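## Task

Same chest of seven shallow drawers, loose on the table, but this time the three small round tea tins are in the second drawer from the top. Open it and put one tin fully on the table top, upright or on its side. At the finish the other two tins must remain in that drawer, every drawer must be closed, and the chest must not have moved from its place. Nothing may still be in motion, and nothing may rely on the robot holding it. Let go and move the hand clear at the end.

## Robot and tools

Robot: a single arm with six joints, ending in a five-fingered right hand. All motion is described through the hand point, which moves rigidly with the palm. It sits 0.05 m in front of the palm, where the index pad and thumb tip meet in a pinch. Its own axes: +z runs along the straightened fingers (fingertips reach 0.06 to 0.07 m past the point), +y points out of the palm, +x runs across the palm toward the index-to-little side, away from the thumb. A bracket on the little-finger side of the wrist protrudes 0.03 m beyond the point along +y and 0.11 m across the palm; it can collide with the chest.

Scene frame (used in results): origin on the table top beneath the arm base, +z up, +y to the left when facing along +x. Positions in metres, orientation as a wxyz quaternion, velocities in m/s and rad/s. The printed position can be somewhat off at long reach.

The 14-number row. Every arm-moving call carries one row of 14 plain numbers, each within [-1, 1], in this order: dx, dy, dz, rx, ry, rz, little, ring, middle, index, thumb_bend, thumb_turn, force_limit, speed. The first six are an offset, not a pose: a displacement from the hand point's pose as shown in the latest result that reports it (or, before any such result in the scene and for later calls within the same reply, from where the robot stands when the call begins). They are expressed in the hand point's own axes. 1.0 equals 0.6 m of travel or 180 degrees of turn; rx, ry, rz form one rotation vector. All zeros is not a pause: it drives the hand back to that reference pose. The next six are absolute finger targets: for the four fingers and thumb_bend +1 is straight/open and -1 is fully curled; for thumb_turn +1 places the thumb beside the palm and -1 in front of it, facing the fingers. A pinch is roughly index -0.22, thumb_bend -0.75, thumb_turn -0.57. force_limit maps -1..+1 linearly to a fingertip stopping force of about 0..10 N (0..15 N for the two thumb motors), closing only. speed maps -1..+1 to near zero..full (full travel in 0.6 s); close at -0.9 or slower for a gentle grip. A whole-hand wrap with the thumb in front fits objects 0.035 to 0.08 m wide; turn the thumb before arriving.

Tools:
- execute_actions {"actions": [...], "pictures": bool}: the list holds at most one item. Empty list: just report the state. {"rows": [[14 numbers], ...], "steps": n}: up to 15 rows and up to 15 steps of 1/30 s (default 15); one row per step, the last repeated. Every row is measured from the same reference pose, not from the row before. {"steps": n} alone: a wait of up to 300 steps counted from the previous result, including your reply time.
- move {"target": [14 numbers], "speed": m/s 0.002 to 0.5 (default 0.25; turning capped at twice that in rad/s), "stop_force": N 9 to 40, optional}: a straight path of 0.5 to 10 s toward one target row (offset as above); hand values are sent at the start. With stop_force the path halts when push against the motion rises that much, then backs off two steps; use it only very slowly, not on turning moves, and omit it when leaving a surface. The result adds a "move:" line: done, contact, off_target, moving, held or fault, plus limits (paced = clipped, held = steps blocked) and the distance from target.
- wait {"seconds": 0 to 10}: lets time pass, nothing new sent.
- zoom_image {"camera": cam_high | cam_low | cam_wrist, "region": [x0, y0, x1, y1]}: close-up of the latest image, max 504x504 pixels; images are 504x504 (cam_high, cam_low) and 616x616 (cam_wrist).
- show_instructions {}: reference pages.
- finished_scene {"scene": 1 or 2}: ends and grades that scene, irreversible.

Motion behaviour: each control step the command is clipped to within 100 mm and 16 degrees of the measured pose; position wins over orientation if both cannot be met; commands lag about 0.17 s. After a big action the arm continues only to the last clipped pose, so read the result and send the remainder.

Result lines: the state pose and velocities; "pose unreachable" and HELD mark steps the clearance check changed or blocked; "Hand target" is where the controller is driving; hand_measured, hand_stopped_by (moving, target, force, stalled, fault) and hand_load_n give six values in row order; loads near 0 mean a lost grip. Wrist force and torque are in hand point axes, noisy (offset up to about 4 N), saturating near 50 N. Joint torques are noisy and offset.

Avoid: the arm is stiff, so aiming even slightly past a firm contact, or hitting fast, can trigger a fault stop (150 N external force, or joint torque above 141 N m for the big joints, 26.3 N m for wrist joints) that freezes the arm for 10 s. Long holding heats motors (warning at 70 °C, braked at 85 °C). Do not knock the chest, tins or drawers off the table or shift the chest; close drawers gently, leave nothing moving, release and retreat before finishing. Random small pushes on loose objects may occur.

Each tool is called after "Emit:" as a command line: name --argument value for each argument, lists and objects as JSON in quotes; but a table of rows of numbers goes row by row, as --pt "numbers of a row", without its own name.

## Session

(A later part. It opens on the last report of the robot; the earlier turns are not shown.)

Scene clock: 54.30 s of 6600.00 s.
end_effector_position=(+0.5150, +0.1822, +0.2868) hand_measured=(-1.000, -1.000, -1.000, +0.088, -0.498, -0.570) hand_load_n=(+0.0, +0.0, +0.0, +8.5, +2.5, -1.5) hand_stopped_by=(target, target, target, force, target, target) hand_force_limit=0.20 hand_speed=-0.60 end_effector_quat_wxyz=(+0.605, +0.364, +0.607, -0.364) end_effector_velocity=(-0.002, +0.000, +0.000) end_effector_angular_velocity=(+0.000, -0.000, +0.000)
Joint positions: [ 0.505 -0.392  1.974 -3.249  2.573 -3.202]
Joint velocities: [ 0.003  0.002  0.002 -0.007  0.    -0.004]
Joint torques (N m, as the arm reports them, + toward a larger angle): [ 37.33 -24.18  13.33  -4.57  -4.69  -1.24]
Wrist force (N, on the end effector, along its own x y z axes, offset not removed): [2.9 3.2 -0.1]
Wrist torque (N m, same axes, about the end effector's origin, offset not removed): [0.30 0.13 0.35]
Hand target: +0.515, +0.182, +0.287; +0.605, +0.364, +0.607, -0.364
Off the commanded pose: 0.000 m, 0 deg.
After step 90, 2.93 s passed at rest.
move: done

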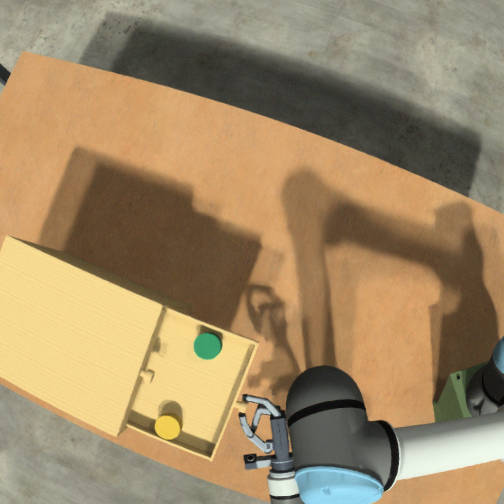

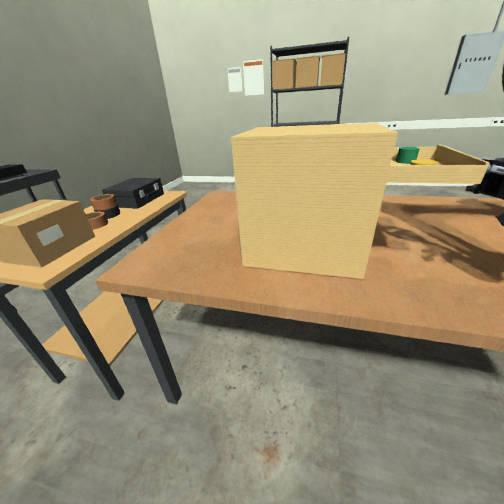

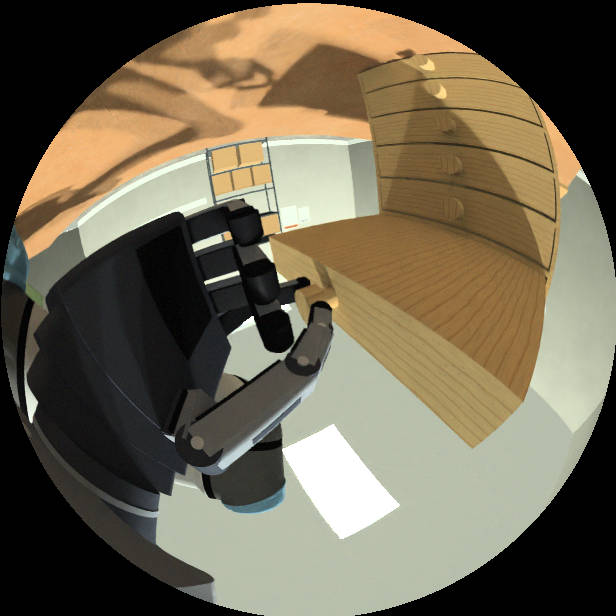

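Emit:
execute_actions --actions '[{"rows":[[0,0,0,0,0,0,-1,-1,-1,0.45,-0.5,-0.57,0.2,1],[0,0,0,0,0,0,-1,-1,-1,0.45,-0.5,-0.57,0.2,1],[0,0,0,0,0,0,-1,-1,-1,0.45,-0.5,-0.57,0.2,1],[0,0,0,0,0,0,-1,-1,-1,0.45,-0.5,-0.57,0.2,1],[0,0,-0.003,0,0,0,-1,-1,-1,0.45,-0.5,-0.57,0.2,1],[0,0,-0.006,0,0,0,-1,-1,-1,0.45,-0.5,-0.57,0.2,1],[0,-0.005,-0.009,0,0,0,-1,-1,-1,0.45,-0.5,-0.57,0.2,1],[0,-0.01,-0.011,0,0,0,-1,-1,-1,0.45,-0.5,-0.57,0.2,1],[0,-0.016,-0.013,0,0,0,-1,-1,-1,0.45,-0.5,-0.57,0.2,1],[0,-0.022,-0.015,0,0,0,-1,-1,-1,0.45,-0.5,-0.57,0.2,1],[0,-0.028,-0.017,0,0,0,-1,-1,-1,0.45,-0.5,-0.57,0.2,1],[0,-0.034,-0.019,0,0,0,-1,-1,-1,0.45,-0.5,-0.57,0.2,1],[0,-0.038,-0.021,0,0,0,-1,-1,-1,0.45,-0.5,-0.57,0.2,1]],"steps":15}]' --pictures false

Emit:
move --target '[-0.06,0,0,0,0,0,-1,-1,-1,0.45,-0.5,-0.57,0.2,1]' --speed 0.15

Emit:
move --target '[-0.07,0,0,-0.2223,-0.0467,-0.2771,-1,-1,-1,0.45,-0.5,-0.57,0.2,1]' --speed 0.3

Scene clock: 65.20 s of 6600.00 s.
end_effector_position=(+0.4971, +0.1834, +0.2867) hand_measured=(-1.000, -1.000, -1.000, +0.450, -0.500, -0.570) hand_load_n=(+0.0, +0.0, +0.0, +0.0, +0.0, +0.0) hand_stopped_by=(target, target, target, target, target, target) hand_force_limit=0.20 hand_speed=1.00 end_effector_quat_wxyz=(+0.606, +0.363, +0.608, -0.363) end_effector_velocity=(-0.066, -0.006, +0.000) end_effector_angular_velocity=(+0.001, -0.001, +0.001)
Joint positions: [ 0.523 -0.37   1.992 -3.315  2.571 -3.233]
Joint velocities: [ 0.052  0.07   0.088 -0.236 -0.006 -0.093]
Joint torques (N m, as the arm reports them, + toward a larger angle): [ 33.38 -24.96  12.59  -4.64  -4.33  -1.69]
Wrist force (N, on the end effector, along its own x y z axes, offset not removed): [-0.4 4.1 2.0]
Wrist torque (N m, same axes, about the end effector's origin, offset not removed): [0.46 0.25 0.31]
Hand target: +0.489, +0.183, +0.287; +0.606, +0.364, +0.607, -0.363
Off the commanded pose: 0.008 m, 0 deg.
Steps of this call (steps 1 to 90: nothing new was sent; then 7.40 s passed at rest; steps 91 to 105: all 15 steps of this action). Readings (end_effector_position | what the end effector reports):
91: (+0.5147, +0.1822, +0.2868) | hand_measured=(-1.000, -1.000, -1.000, +0.088, -0.498, -0.570) hand_load_n=(+0.0, +0.0, +0.0, +9.0, +2.5, -1.5) hand_stopped_by=(target, target, target, moving, target, target) hand_force_limit=0.20 hand_speed=1.00
92: (+0.5147, +0.1822, +0.2868) | hand_measured=(-1.000, -1.000, -1.000, +0.088, -0.498, -0.570) hand_load_n=(+0.0, +0.0, +0.0, +9.0, +2.5, -1.5) hand_stopped_by=(target, target, target, moving, target, target) hand_force_limit=0.20 hand_speed=1.00
94: (+0.5148, +0.1822, +0.2868) | hand_measured=(-1.000, -1.000, -1.000, +0.184, -0.500, -0.570) hand_load_n=(+0.0, +0.0, +0.0, +0.0, +0.0, +0.0) hand_stopped_by=(target, target, target, moving, target, target) hand_force_limit=0.20 hand_speed=1.00
98: (+0.5135, +0.1836, +0.2867) | hand_measured=(-1.000, -1.000, -1.000, +0.450, -0.500, -0.570) hand_load_n=(+0.0, +0.0, +0.0, +0.0, +0.0, +0.0) hand_stopped_by=(target, target, target, moving, target, target) hand_force_limit=0.20 hand_speed=1.00
105: the state above

Scene clock: 66.47 s of 6600.00 s.
end_effector_position=(+0.4897, +0.1826, +0.3225) hand_measured=(-1.000, -1.000, -1.000, +0.450, -0.500, -0.570) hand_load_n=(+0.0, +0.0, +0.0, +0.0, +0.0, +0.0) hand_stopped_by=(target, target, target, target, target, target) hand_force_limit=0.20 hand_speed=1.00 end_effector_quat_wxyz=(+0.606, +0.364, +0.607, -0.363) end_effector_velocity=(+0.000, -0.000, +0.002) end_effector_angular_velocity=(+0.001, -0.000, -0.001)
Joint positions: [ 0.569 -0.425  2.022 -3.362  2.564 -3.318]
Joint velocities: [ 0.002 -0.004 -0.    -0.002 -0.    -0.006]
Joint torques (N m, as the arm reports them, + toward a larger angle): [ 35.2  -44.05  13.53  -4.07  -4.27  -1.67]
Wrist force (N, on the end effector, along its own x y z axes, offset not removed): [-0.2 1.4 1.0]
Wrist torque (N m, same axes, about the end effector's origin, offset not removed): [0.07 0.27 0.17]
Hand target: +0.490, +0.183, +0.323; +0.606, +0.364, +0.607, -0.363
Off the commanded pose: 0.000 m, 0 deg.
move: done

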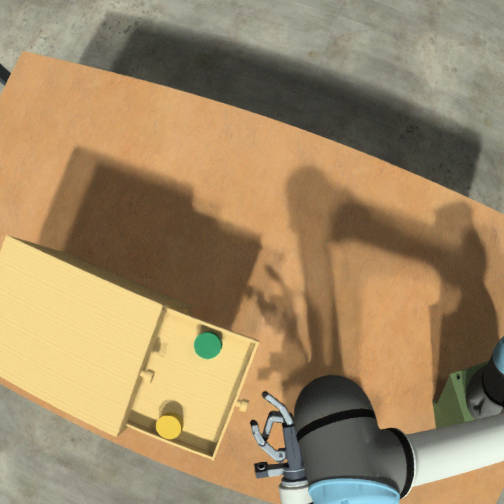

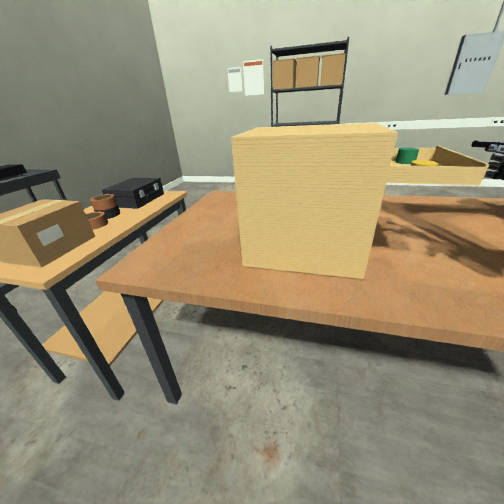

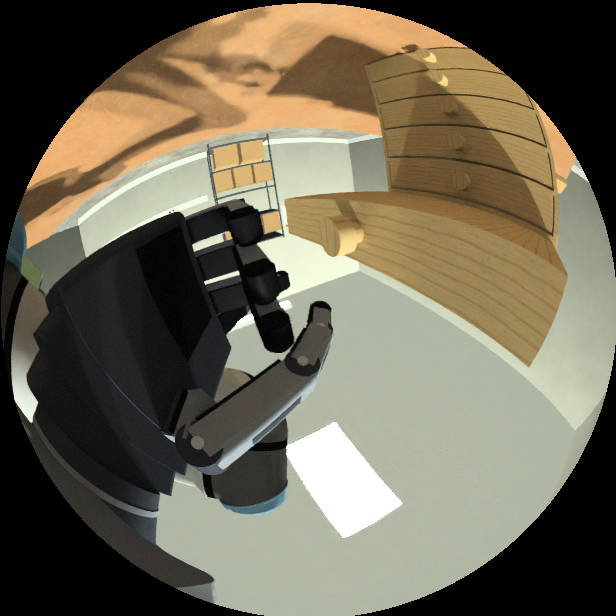

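Scene clock: 69.03 s of 6600.00 s.
end_effector_position=(+0.4893, +0.1823, +0.3645) hand_measured=(-1.000, -1.000, -1.000, +0.450, -0.500, -0.570) hand_load_n=(+0.0, +0.0, +0.0, +0.0, +0.0, +0.0) hand_stopped_by=(target, target, target, target, target, target) hand_force_limit=0.20 hand_speed=1.00 end_effector_quat_wxyz=(+0.525, -0.168, +0.742, -0.382) end_effector_velocity=(+0.001, -0.000, -0.000) end_effector_angular_velocity=(+0.002, +0.009, +0.009)
Joint positions: [ 0.581 -1.29   2.446 -1.696  2.489 -3.188]
Joint velocities: [-0.004 -0.013 -0.005  0.042 -0.003  0.016]
Joint torques (N m, as the arm reports them, + toward a larger angle): [ -0.64 -26.17 -24.9   -0.17  -3.61   1.78]
Wrist force (N, on the end effector, along its own x y z axes, offset not removed): [1.7 2.2 0.1]
Wrist torque (N m, same axes, about the end effector's origin, offset not removed): [0.25 -0.09 0.48]
Hand target: +0.489, +0.182, +0.364; +0.525, -0.169, +0.742, -0.382
Off the commanded pose: 0.000 m, 0 deg.
move: done

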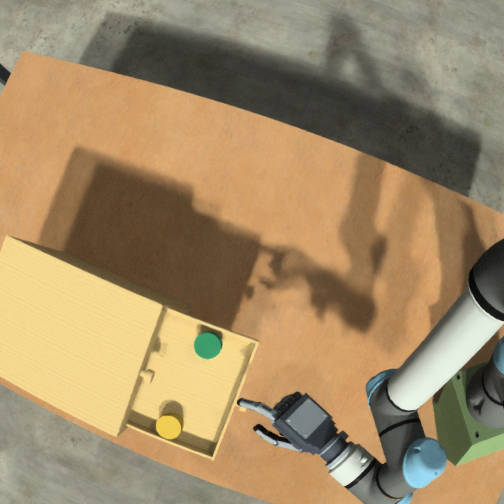

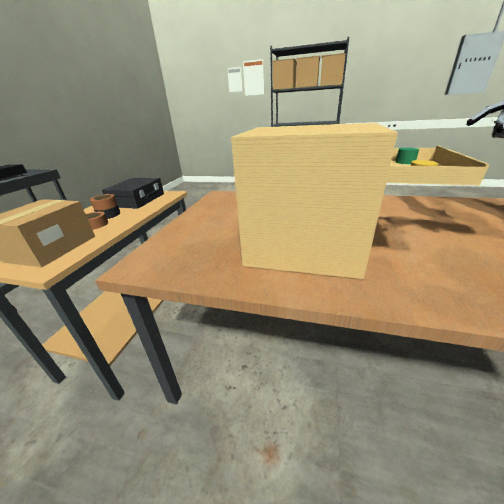

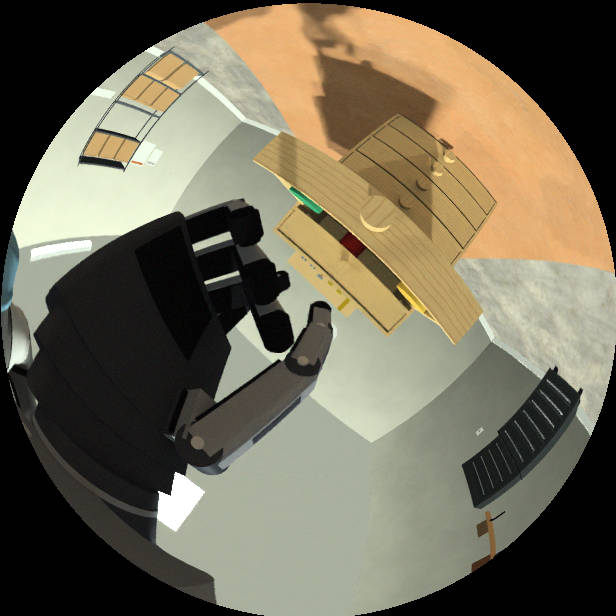

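Emit:
move --target '[-0.175,0.143,0.15,-0.2227,-0.0463,-0.277,1,1,0.65,0.65,0,-0.85,0.2,1]' --speed 0.2

Emit:
zoom_image --camera "cam_low" --region '[370, 70, 504, 200]'

Emit:
zoom_image --camera "cam_wrist" --region '[230, 170, 480, 420]'

Emit:
zoom_image --camera "cam_high" --region '[110, 350, 260, 500]'

Scene clock: 75.60 s of 6600.00 s.
end_effector_position=(+0.6250, +0.2709, +0.3552) hand_measured=(+1.000, +1.000, +0.650, +0.650, +0.000, -0.838) hand_load_n=(+0.0, +0.0, +0.0, +0.0, +0.0, +0.0) hand_stopped_by=(target, target, target, target, target, force) hand_force_limit=0.20 hand_speed=1.00 end_effector_quat_wxyz=(-0.282, +0.648, -0.648, +0.283) end_effector_velocity=(+0.002, +0.000, +0.000) end_effector_angular_velocity=(-0.005, +0.012, +0.003)
Joint positions: [ 0.528 -1.042  1.394  0.166  2.336 -3.272]
Joint velocities: [-0.001  0.012 -0.024  0.028  0.002  0.005]
Joint torques (N m, as the arm reports them, + toward a larger angle): [ 35.09 -22.6  -31.03   2.26   2.49   1.29]
Wrist force (N, on the end effector, along its own x y z axes, offset not removed): [1.0 0.1 0.1]
Wrist torque (N m, same axes, about the end effector's origin, offset not removed): [0.13 0.29 0.25]
Hand target: +0.625, +0.271, +0.355; -0.282, +0.649, -0.648, +0.282
Off the commanded pose: 0.001 m, 0 deg.
After step 90, 0.23 s passed at rest.
move: done

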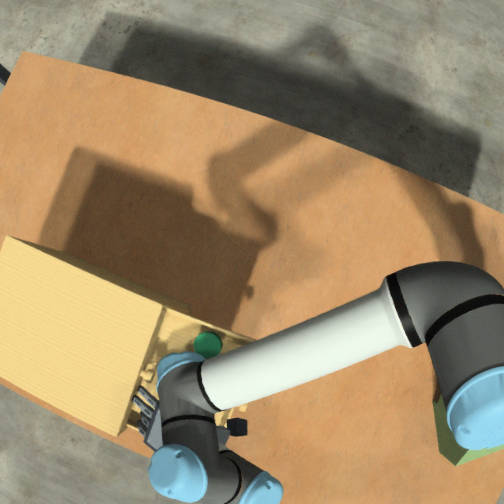

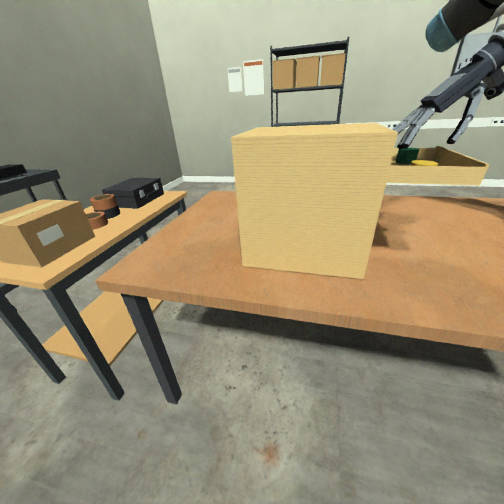

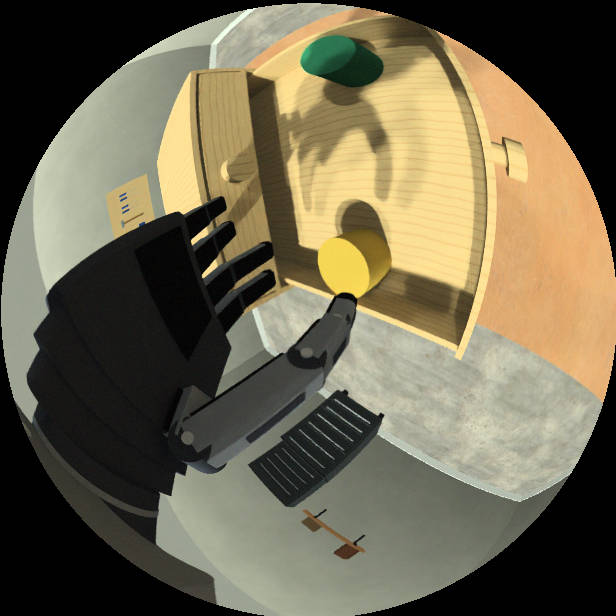

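Region (370, 70, 504, 200) of cam_low's 504x504 image, scaled by 3.761, with more detail than that image has; it fills the top 489 rows of this view, and the rest is white.

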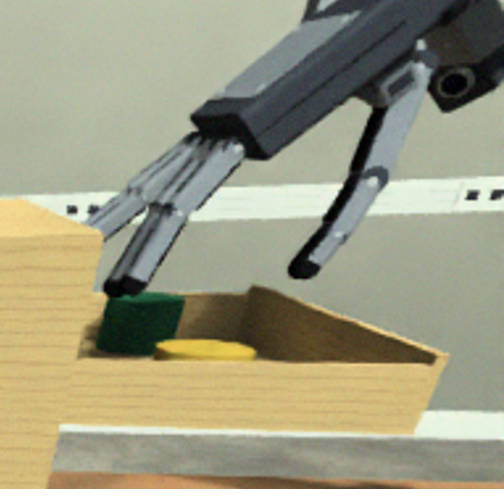

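Region (230, 170, 480, 420) of cam_wrist's 616x616 image, scaled by 2.016, with more detail than that image has.

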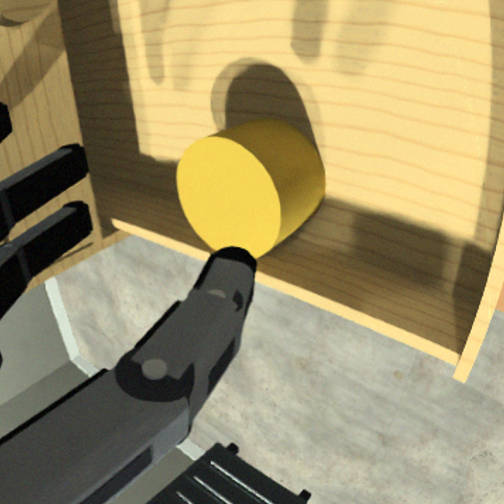

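Region (110, 350, 260, 500) of cam_high's 504x504 image, scaled by 3.360, with more detail than that image has.

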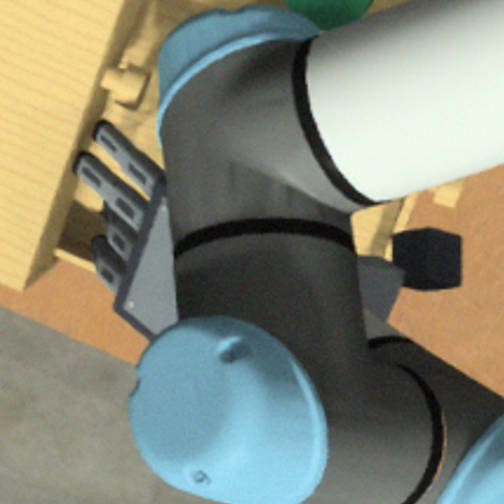

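Emit:
move --target '[0.008,0.0495,0.0325,0,0,0,0.6,0.6,0.65,0.65,0,-0.85,0.2,1]' --speed 0.05 --stop_force 9

Emit:
zoom_image --camera "cam_low" --region '[370, 70, 504, 200]'

Emit:
zoom_image --camera "cam_wrist" --region '[230, 170, 480, 420]'

Scene clock: 81.70 s of 6600.00 s.
end_effector_position=(+0.6191, +0.2661, +0.3204) hand_measured=(+0.600, +0.600, +0.650, +0.650, +0.000, -0.838) hand_load_n=(+0.0, +0.0, +0.0, +0.0, +0.0, +0.0) hand_stopped_by=(target, target, target, target, target, force) hand_force_limit=0.20 hand_speed=1.00 end_effector_quat_wxyz=(-0.282, +0.648, -0.648, +0.283) end_effector_velocity=(-0.000, -0.001, -0.003) end_effector_angular_velocity=(+0.000, +0.000, -0.001)
Joint positions: [ 0.491 -1.045  1.477  0.07   2.304 -3.296]
Joint velocities: [-0.004 -0.     0.006 -0.008 -0.003 -0.001]
Joint torques (N m, as the arm reports them, + toward a larger angle): [  8.63 -43.42  -0.81  -1.7   -3.    -1.69]
Wrist force (N, on the end effector, along its own x y z axes, offset not removed): [0.8 -0.1 0.5]
Wrist torque (N m, same axes, about the end effector's origin, offset not removed): [0.00 0.14 0.43]
Hand target: +0.619, +0.266, +0.320; -0.282, +0.648, -0.648, +0.283
Off the commanded pose: 0.000 m, 0 deg.
After step 90, 1.97 s passed at rest.
move: done

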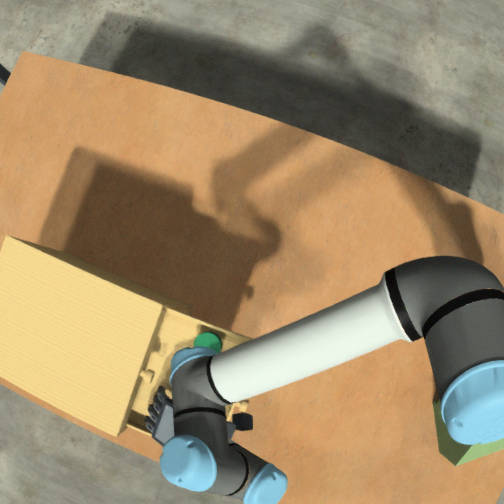

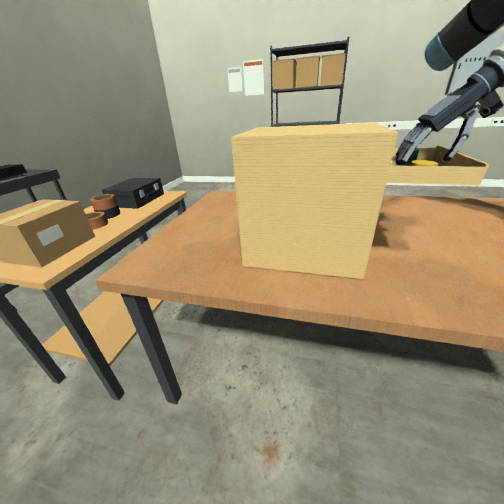

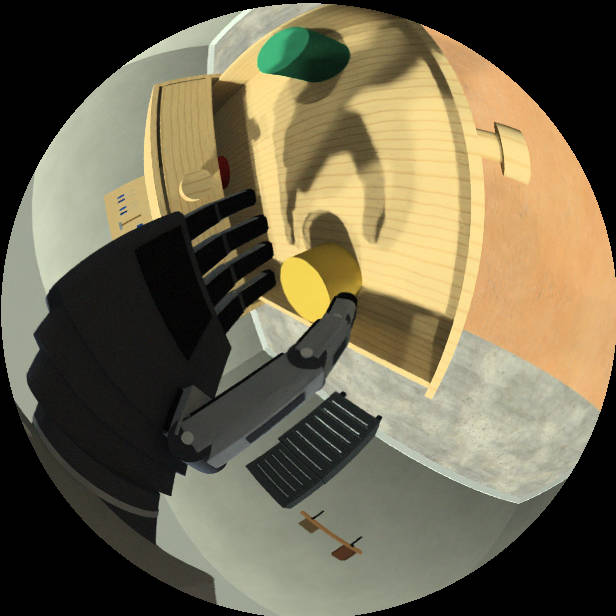

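Region (370, 70, 504, 200) of cam_low's 504x504 image, scaled by 3.761, with more detail than that image has; it fills the top 489 rows of this view, and the rest is white.

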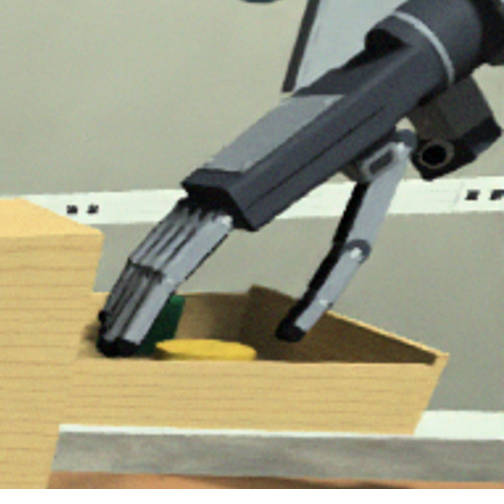

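Region (230, 170, 480, 420) of cam_wrist's 616x616 image, scaled by 2.016, with more detail than that image has.

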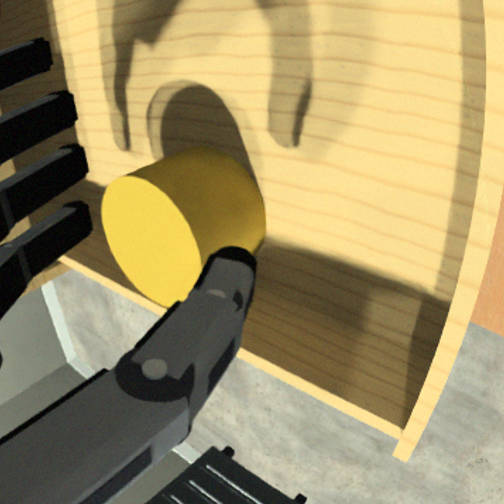

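Emit:
move --target '[-0.002,0.0268,0.025,0,0,0,0.6,0.6,0.65,0.65,0,-0.85,0.2,1]' --speed 0.03 --stop_force 9

Emit:
zoom_image --camera "cam_low" --region '[370, 70, 504, 200]'

Emit:
zoom_image --camera "cam_wrist" --region '[230, 170, 480, 420]'

Scene clock: 86.40 s of 6600.00 s.
end_effector_position=(+0.6192, +0.2673, +0.2987) hand_measured=(+0.600, +0.600, +0.650, +0.650, +0.000, -0.838) hand_load_n=(+0.0, +0.0, +0.0, +0.0, +0.0, +0.0) hand_stopped_by=(target, target, target, target, target, force) hand_force_limit=0.20 hand_speed=1.00 end_effector_quat_wxyz=(-0.282, +0.648, -0.648, +0.283) end_effector_velocity=(-0.001, +0.001, -0.002) end_effector_angular_velocity=(-0.000, -0.000, +0.002)
Joint positions: [ 0.47  -1.031  1.506  0.018  2.286 -3.31 ]
Joint velocities: [-0.001  0.001  0.004 -0.007 -0.002 -0.003]
Joint torques (N m, as the arm reports them, + toward a larger angle): [  9.94 -22.76  -1.66  -1.72  -2.92  -1.59]
Wrist force (N, on the end effector, along its own x y z axes, offset not removed): [4.1 1.1 -1.1]
Wrist torque (N m, same axes, about the end effector's origin, offset not removed): [0.27 -0.38 0.60]
Hand target: +0.619, +0.267, +0.298; -0.282, +0.648, -0.648, +0.283
Off the commanded pose: 0.000 m, 0 deg.
After step 90, 0.63 s passed at rest.
move: done

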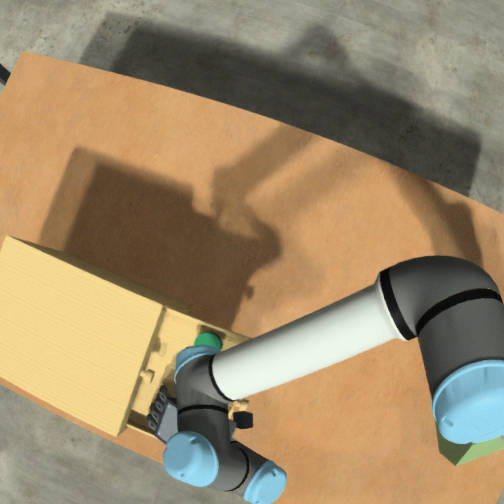

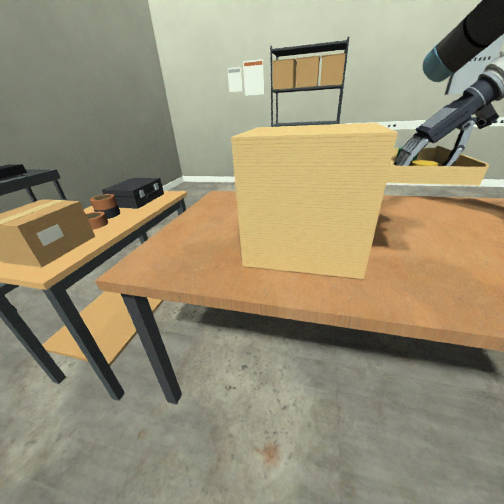

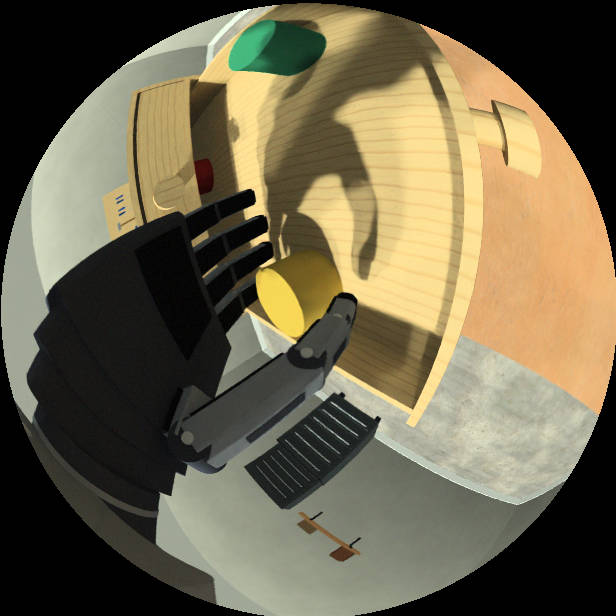

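Region (370, 70, 504, 200) of cam_low's 504x504 image, scaled by 3.761, with more detail than that image has; it fills the top 489 rows of this view, and the rest is white.

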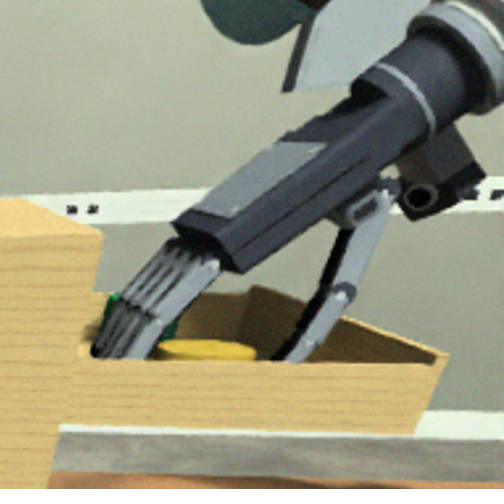

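Region (230, 170, 480, 420) of cam_wrist's 616x616 image, scaled by 2.016, with more detail than that image has.

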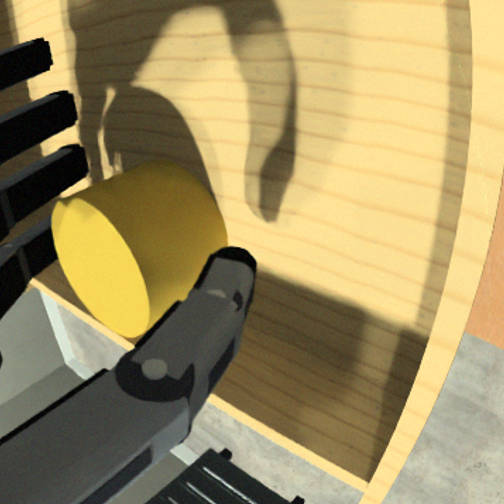

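Emit:
execute_actions --actions '[{"rows":[[0,0,0,0,0,0,0.6,0.6,0.0,0.0,-0.5,-0.85,0.0,-0.6]],"steps":15}]' --pictures false

Emit:
execute_actions --actions '[{"steps":15}]'

Emit:
zoom_image --camera "cam_wrist" --region '[230, 170, 480, 420]'

Scene clock: 88.40 s of 6600.00 s.
end_effector_position=(+0.6192, +0.2673, +0.2986) hand_measured=(+0.600, +0.600, +0.432, +0.386, -0.168, -0.838) hand_load_n=(+0.0, +0.0, +5.5, +0.0, +0.0, +0.0) hand_stopped_by=(target, target, force, moving, moving, force) hand_force_limit=0.00 hand_speed=-0.60 end_effector_quat_wxyz=(-0.282, +0.648, -0.648, +0.283) end_effector_velocity=(-0.001, +0.000, -0.001) end_effector_angular_velocity=(-0.001, +0.001, +0.001)
Joint positions: [ 0.47  -1.031  1.506  0.018  2.286 -3.31 ]
Joint velocities: [0.    0.    0.001 0.    0.    0.   ]
Joint torques (N m, as the arm reports them, + toward a larger angle): [ 33.93 -38.39 -24.59   4.06   2.69   1.67]
Wrist force (N, on the end effector, along its own x y z axes, offset not removed): [2.2 -7.5 -2.7]
Wrist torque (N m, same axes, about the end effector's origin, offset not removed): [0.56 0.10 0.21]
Hand target: +0.619, +0.267, +0.299; -0.282, +0.648, -0.648, +0.283
Off the commanded pose: 0.000 m, 0 deg.
Steps of this call (steps 1 to 45: nothing new was sent; steps 46 to 60: all 15 steps of this action). Readings (end_effector_position | what the end effector reports):
46: (+0.6192, +0.2674, +0.2984) | hand_measured=(+0.600, +0.600, +0.650, +0.650, +0.000, -0.838) hand_load_n=(+0.0, +0.0, +0.0, +0.0, +0.0, +0.0) hand_stopped_by=(target, target, moving, moving, moving, force) hand_force_limit=0.00 hand_speed=-0.60
47: (+0.6192, +0.2674, +0.2984) | hand_measured=(+0.600, +0.600, +0.650, +0.650, +0.000, -0.838) hand_load_n=(+0.0, +0.0, +0.0, +0.0, +0.0, +0.0) hand_stopped_by=(target, target, moving, moving, moving, force) hand_force_limit=0.00 hand_speed=-0.60
49: (+0.6192, +0.2674, +0.2984) | hand_measured=(+0.600, +0.600, +0.630, +0.630, -0.012, -0.838) hand_load_n=(+0.0, +0.0, +0.0, +0.0, +0.0, +0.0) hand_stopped_by=(target, target, moving, moving, moving, force) hand_force_limit=0.00 hand_speed=-0.60
53: (+0.6191, +0.2673, +0.2984) | hand_measured=(+0.600, +0.600, +0.540, +0.540, -0.068, -0.838) hand_load_n=(+0.0, +0.0, +0.0, +0.0, +0.0, +0.0) hand_stopped_by=(target, target, moving, moving, moving, force) hand_force_limit=0.00 hand_speed=-0.60
60: the state above

Scene clock: 88.90 s of 6600.00 s.
end_effector_position=(+0.6192, +0.2673, +0.2987) hand_measured=(+0.600, +0.600, +0.432, +0.344, -0.182, -0.838) hand_load_n=(+0.0, +0.0, +5.0, +9.5, +7.5, -0.5) hand_stopped_by=(target, target, force, force, force, force) hand_force_limit=0.00 hand_speed=-0.60 end_effector_quat_wxyz=(-0.282, +0.648, -0.648, +0.283) end_effector_velocity=(+0.000, -0.000, +0.000) end_effector_angular_velocity=(-0.000, +0.000, -0.000)
Joint positions: [ 0.47  -1.031  1.506  0.018  2.286 -3.31 ]
Joint velocities: [ 0.  0. -0.  0.  0.  0.]
Joint torques (N m, as the arm reports them, + toward a larger angle): [ 34.   -39.27 -18.31   3.47   2.59   1.64]
Wrist force (N, on the end effector, along its own x y z axes, offset not removed): [3.2 -5.9 -3.9]
Wrist torque (N m, same axes, about the end effector's origin, offset not removed): [0.64 -0.03 0.27]
Hand target: +0.619, +0.267, +0.299; -0.282, +0.648, -0.648, +0.283
Off the commanded pose: 0.000 m, 0 deg.
Steps of this call (steps 1 to 15: nothing new was sent). Readings (end_effector_position | what the end effector reports):
1: (+0.6192, +0.2673, +0.2986) | hand_measured=(+0.600, +0.600, +0.432, +0.364, -0.178, -0.838) hand_load_n=(+0.0, +0.0, +5.5, +4.0, +3.0, -0.5) hand_stopped_by=(target, target, force, moving, moving, force) hand_force_limit=0.00 hand_speed=-0.60
2: (+0.6192, +0.2673, +0.2987) | hand_measured=(+0.600, +0.600, +0.432, +0.344, -0.186, -0.838) hand_load_n=(+0.0, +0.0, +5.5, +10.5, +8.0, -0.5) hand_stopped_by=(target, target, force, force, force, force) hand_force_limit=0.00 hand_speed=-0.60
4: (+0.6192, +0.2673, +0.2987) | hand_measured=(+0.600, +0.600, +0.432, +0.344, -0.182, -0.838) hand_load_n=(+0.0, +0.0, +6.0, +9.5, +7.5, -0.5) hand_stopped_by=(target, target, force, force, force, force) hand_force_limit=0.00 hand_speed=-0.60
8: (+0.6192, +0.2673, +0.2987) | hand_measured=(+0.600, +0.600, +0.432, +0.344, -0.182, -0.838) hand_load_n=(+0.0, +0.0, +5.0, +9.5, +7.5, -0.5) hand_stopped_by=(target, target, force, force, force, force) hand_force_limit=0.00 hand_speed=-0.60
15: the state above

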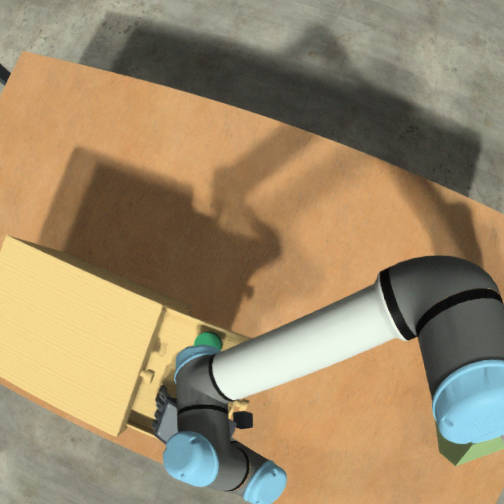

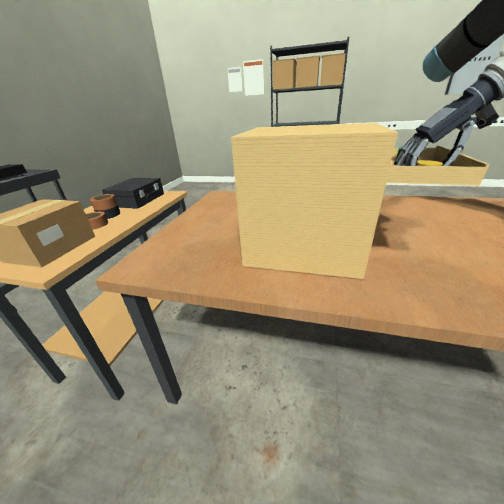

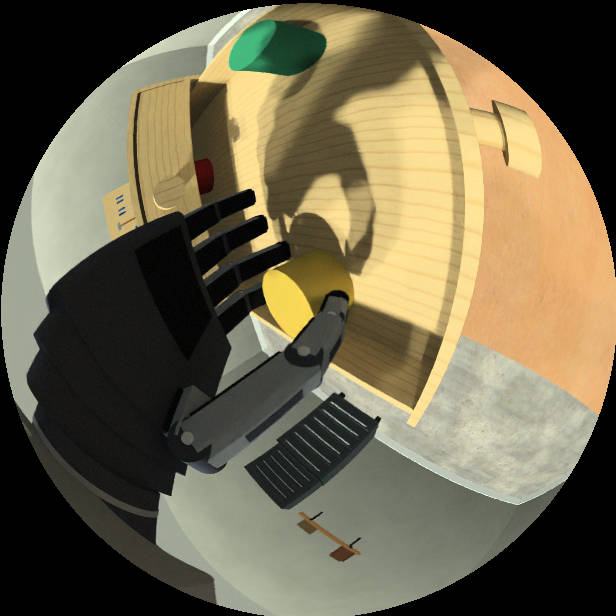

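Region (230, 170, 480, 420) of cam_wrist's 616x616 image, scaled by 2.016, with more detail than that image has.

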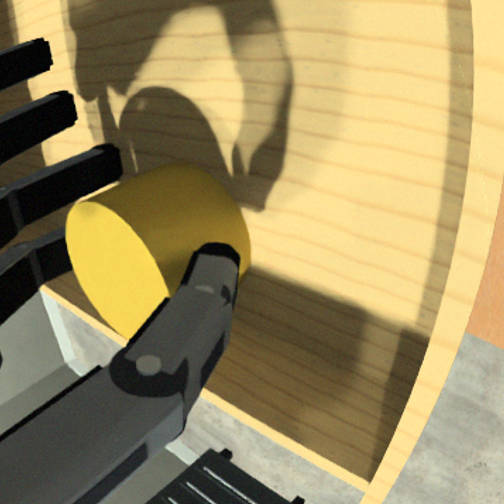

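Emit:
execute_actions --actions '[{"rows":[[0,-0.002,-0.002,0,0,0,0.6,0.6,0.0,0.0,-0.5,-0.85,-0.3,-0.8],[0,-0.004,-0.0035,0,0,0,0.6,0.6,0.0,0.0,-0.5,-0.85,-0.3,-0.8],[0,-0.005,-0.0045,0,0,0,0.6,0.6,0.0,0.0,-0.5,-0.85,-0.3,-0.8],[0,-0.005,-0.0045,0,0,0,0.6,0.6,0.0,0.0,-0.5,-0.85,-0.3,-0.8],[0,-0.005,-0.0045,0,0,0,0.6,0.6,0.0,0.0,-0.5,-0.85,-0.3,-0.8],[0,-0.005,-0.0045,0,0,0,0.6,0.6,0.0,0.0,-0.5,-0.85,-0.3,-0.8],[0,-0.005,-0.0045,0,0,0,0.6,0.6,0.0,0.0,-0.5,-0.85,-0.3,-0.8],[0,-0.005,-0.0045,0,0,0,0.6,0.6,-0.02,0.0,-0.5,-0.85,-0.3,-0.8]],"steps":15}]' --pictures false

Emit:
execute_actions --actions '[{"steps":20}]'

Emit:
zoom_image --camera "cam_wrist" --region '[230, 170, 480, 420]'

Scene clock: 93.60 s of 6600.00 s.
end_effector_position=(+0.6192, +0.2673, +0.3026) hand_measured=(+0.600, +0.600, +0.378, +0.344, -0.182, -0.838) hand_load_n=(+0.0, +0.0, +0.0, +9.5, +7.5, -0.5) hand_stopped_by=(target, target, moving, force, force, force) hand_force_limit=-0.30 hand_speed=-0.80 end_effector_quat_wxyz=(-0.282, +0.648, -0.648, +0.283) end_effector_velocity=(+0.000, -0.000, +0.001) end_effector_angular_velocity=(-0.000, +0.000, -0.001)
Joint positions: [ 0.474 -1.033  1.5    0.027  2.289 -3.307]
Joint velocities: [ 0.001 -0.    -0.002  0.003  0.001  0.   ]
Joint torques (N m, as the arm reports them, + toward a larger angle): [ 36.29 -43.48 -31.18   1.83   2.4    1.82]
Wrist force (N, on the end effector, along its own x y z axes, offset not removed): [3.1 3.7 1.1]
Wrist torque (N m, same axes, about the end effector's origin, offset not removed): [0.46 -0.26 0.54]
Hand target: +0.619, +0.267, +0.303; -0.282, +0.648, -0.648, +0.283
Off the commanded pose: 0.000 m, 0 deg.
Steps of this call (steps 1 to 90: nothing new was sent; then 1.20 s passed at rest; steps 91 to 105: all 15 steps of this action). Readings (end_effector_position | what the end effector reports):
91: (+0.6192, +0.2674, +0.2988) | hand_measured=(+0.600, +0.600, +0.432, +0.344, -0.182, -0.838) hand_load_n=(+0.0, +0.0, +5.0, +9.5, +7.5, -0.5) hand_stopped_by=(target, target, force, force, force, force) hand_force_limit=-0.30 hand_speed=-0.80
92: (+0.6190, +0.2674, +0.2989) | hand_measured=(+0.600, +0.600, +0.432, +0.344, -0.182, -0.838) hand_load_n=(+0.0, +0.0, +5.0, +9.5, +7.5, -0.5) hand_stopped_by=(target, target, force, force, force, force) hand_force_limit=-0.30 hand_speed=-0.80
94: (+0.6190, +0.2673, +0.3001) | hand_measured=(+0.600, +0.600, +0.432, +0.344, -0.182, -0.838) hand_load_n=(+0.0, +0.0, +0.0, +9.5, +7.5, -0.5) hand_stopped_by=(target, target, force, force, force, force) hand_force_limit=-0.30 hand_speed=-0.80
98: (+0.6192, +0.2673, +0.3019) | hand_measured=(+0.600, +0.600, +0.432, +0.344, -0.182, -0.838) hand_load_n=(+0.0, +0.0, +0.0, +9.5, +7.5, -0.5) hand_stopped_by=(target, target, moving, force, force, force) hand_force_limit=-0.30 hand_speed=-0.80
105: the state above

Scene clock: 94.27 s of 6600.00 s.
end_effector_position=(+0.6192, +0.2673, +0.3028) hand_measured=(+0.600, +0.600, +0.278, +0.344, -0.182, -0.838) hand_load_n=(+0.0, +0.0, +4.0, +7.0, +9.0, +0.5) hand_stopped_by=(target, target, force, force, force, force) hand_force_limit=-0.30 hand_speed=-0.80 end_effector_quat_wxyz=(-0.282, +0.648, -0.648, +0.283) end_effector_velocity=(-0.000, +0.000, +0.000) end_effector_angular_velocity=(+0.000, -0.000, +0.001)
Joint positions: [ 0.474 -1.033  1.5    0.028  2.289 -3.307]
Joint velocities: [ 0.001 -0.     0.     0.    -0.    -0.   ]
Joint torques (N m, as the arm reports them, + toward a larger angle): [ 35.94 -44.23 -31.33   2.1    2.27   1.64]
Wrist force (N, on the end effector, along its own x y z axes, offset not removed): [0.6 2.4 -0.4]
Wrist torque (N m, same axes, about the end effector's origin, offset not removed): [0.48 0.11 0.34]
Hand target: +0.619, +0.267, +0.303; -0.282, +0.648, -0.648, +0.283
Off the commanded pose: 0.000 m, 0 deg.
Steps of this call (steps 1 to 20: nothing new was sent). Readings (end_effector_position | what the end effector reports):
1: (+0.6192, +0.2673, +0.3027) | hand_measured=(+0.600, +0.600, +0.366, +0.344, -0.182, -0.838) hand_load_n=(+0.0, +0.0, +0.0, +9.5, +7.5, -0.5) hand_stopped_by=(target, target, moving, force, force, force) hand_force_limit=-0.30 hand_speed=-0.80
2: (+0.6192, +0.2673, +0.3027) | hand_measured=(+0.600, +0.600, +0.354, +0.344, -0.182, -0.838) hand_load_n=(+0.0, +0.0, +0.0, +9.5, +7.5, -0.5) hand_stopped_by=(target, target, moving, force, force, force) hand_force_limit=-0.30 hand_speed=-0.80
4: (+0.6192, +0.2673, +0.3027) | hand_measured=(+0.600, +0.600, +0.332, +0.344, -0.182, -0.838) hand_load_n=(+0.0, +0.0, +0.0, +9.5, +7.5, -0.5) hand_stopped_by=(target, target, moving, force, force, force) hand_force_limit=-0.30 hand_speed=-0.80
8: (+0.6192, +0.2673, +0.3028) | hand_measured=(+0.600, +0.600, +0.290, +0.344, -0.182, -0.838) hand_load_n=(+0.0, +0.0, +3.0, +8.0, +8.5, +0.0) hand_stopped_by=(target, target, moving, force, force, force) hand_force_limit=-0.30 hand_speed=-0.80
20: the state above

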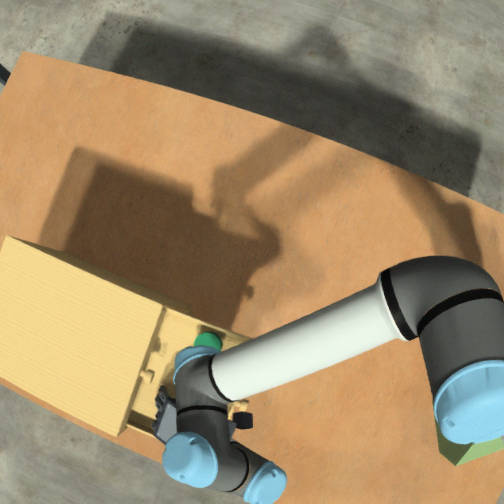

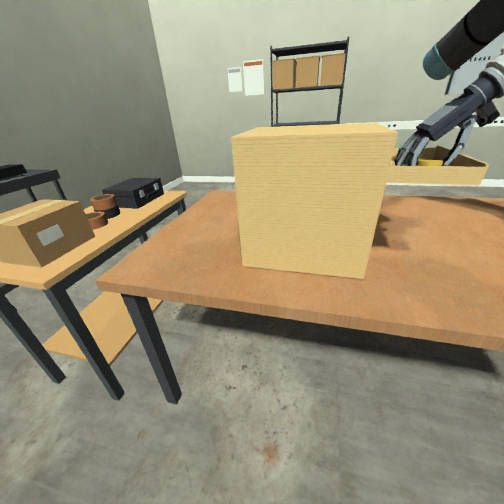

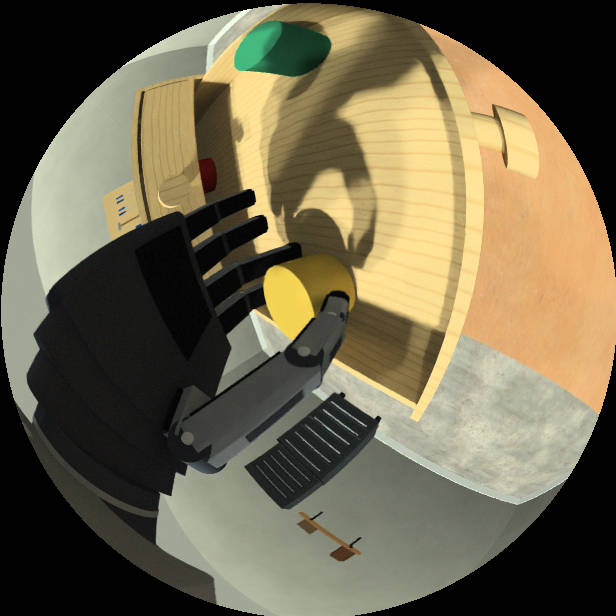

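Region (230, 170, 480, 420) of cam_wrist's 616x616 image, scaled by 2.016, with more detail than that image has.

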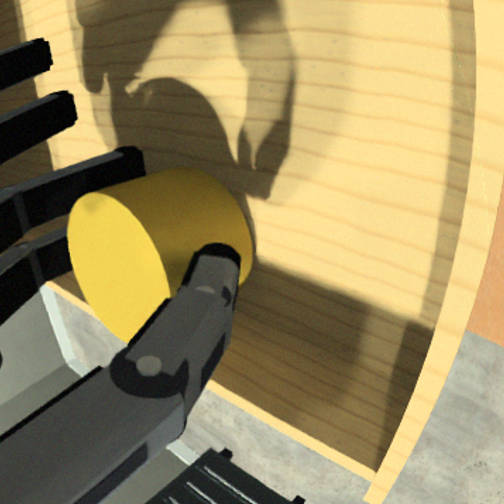

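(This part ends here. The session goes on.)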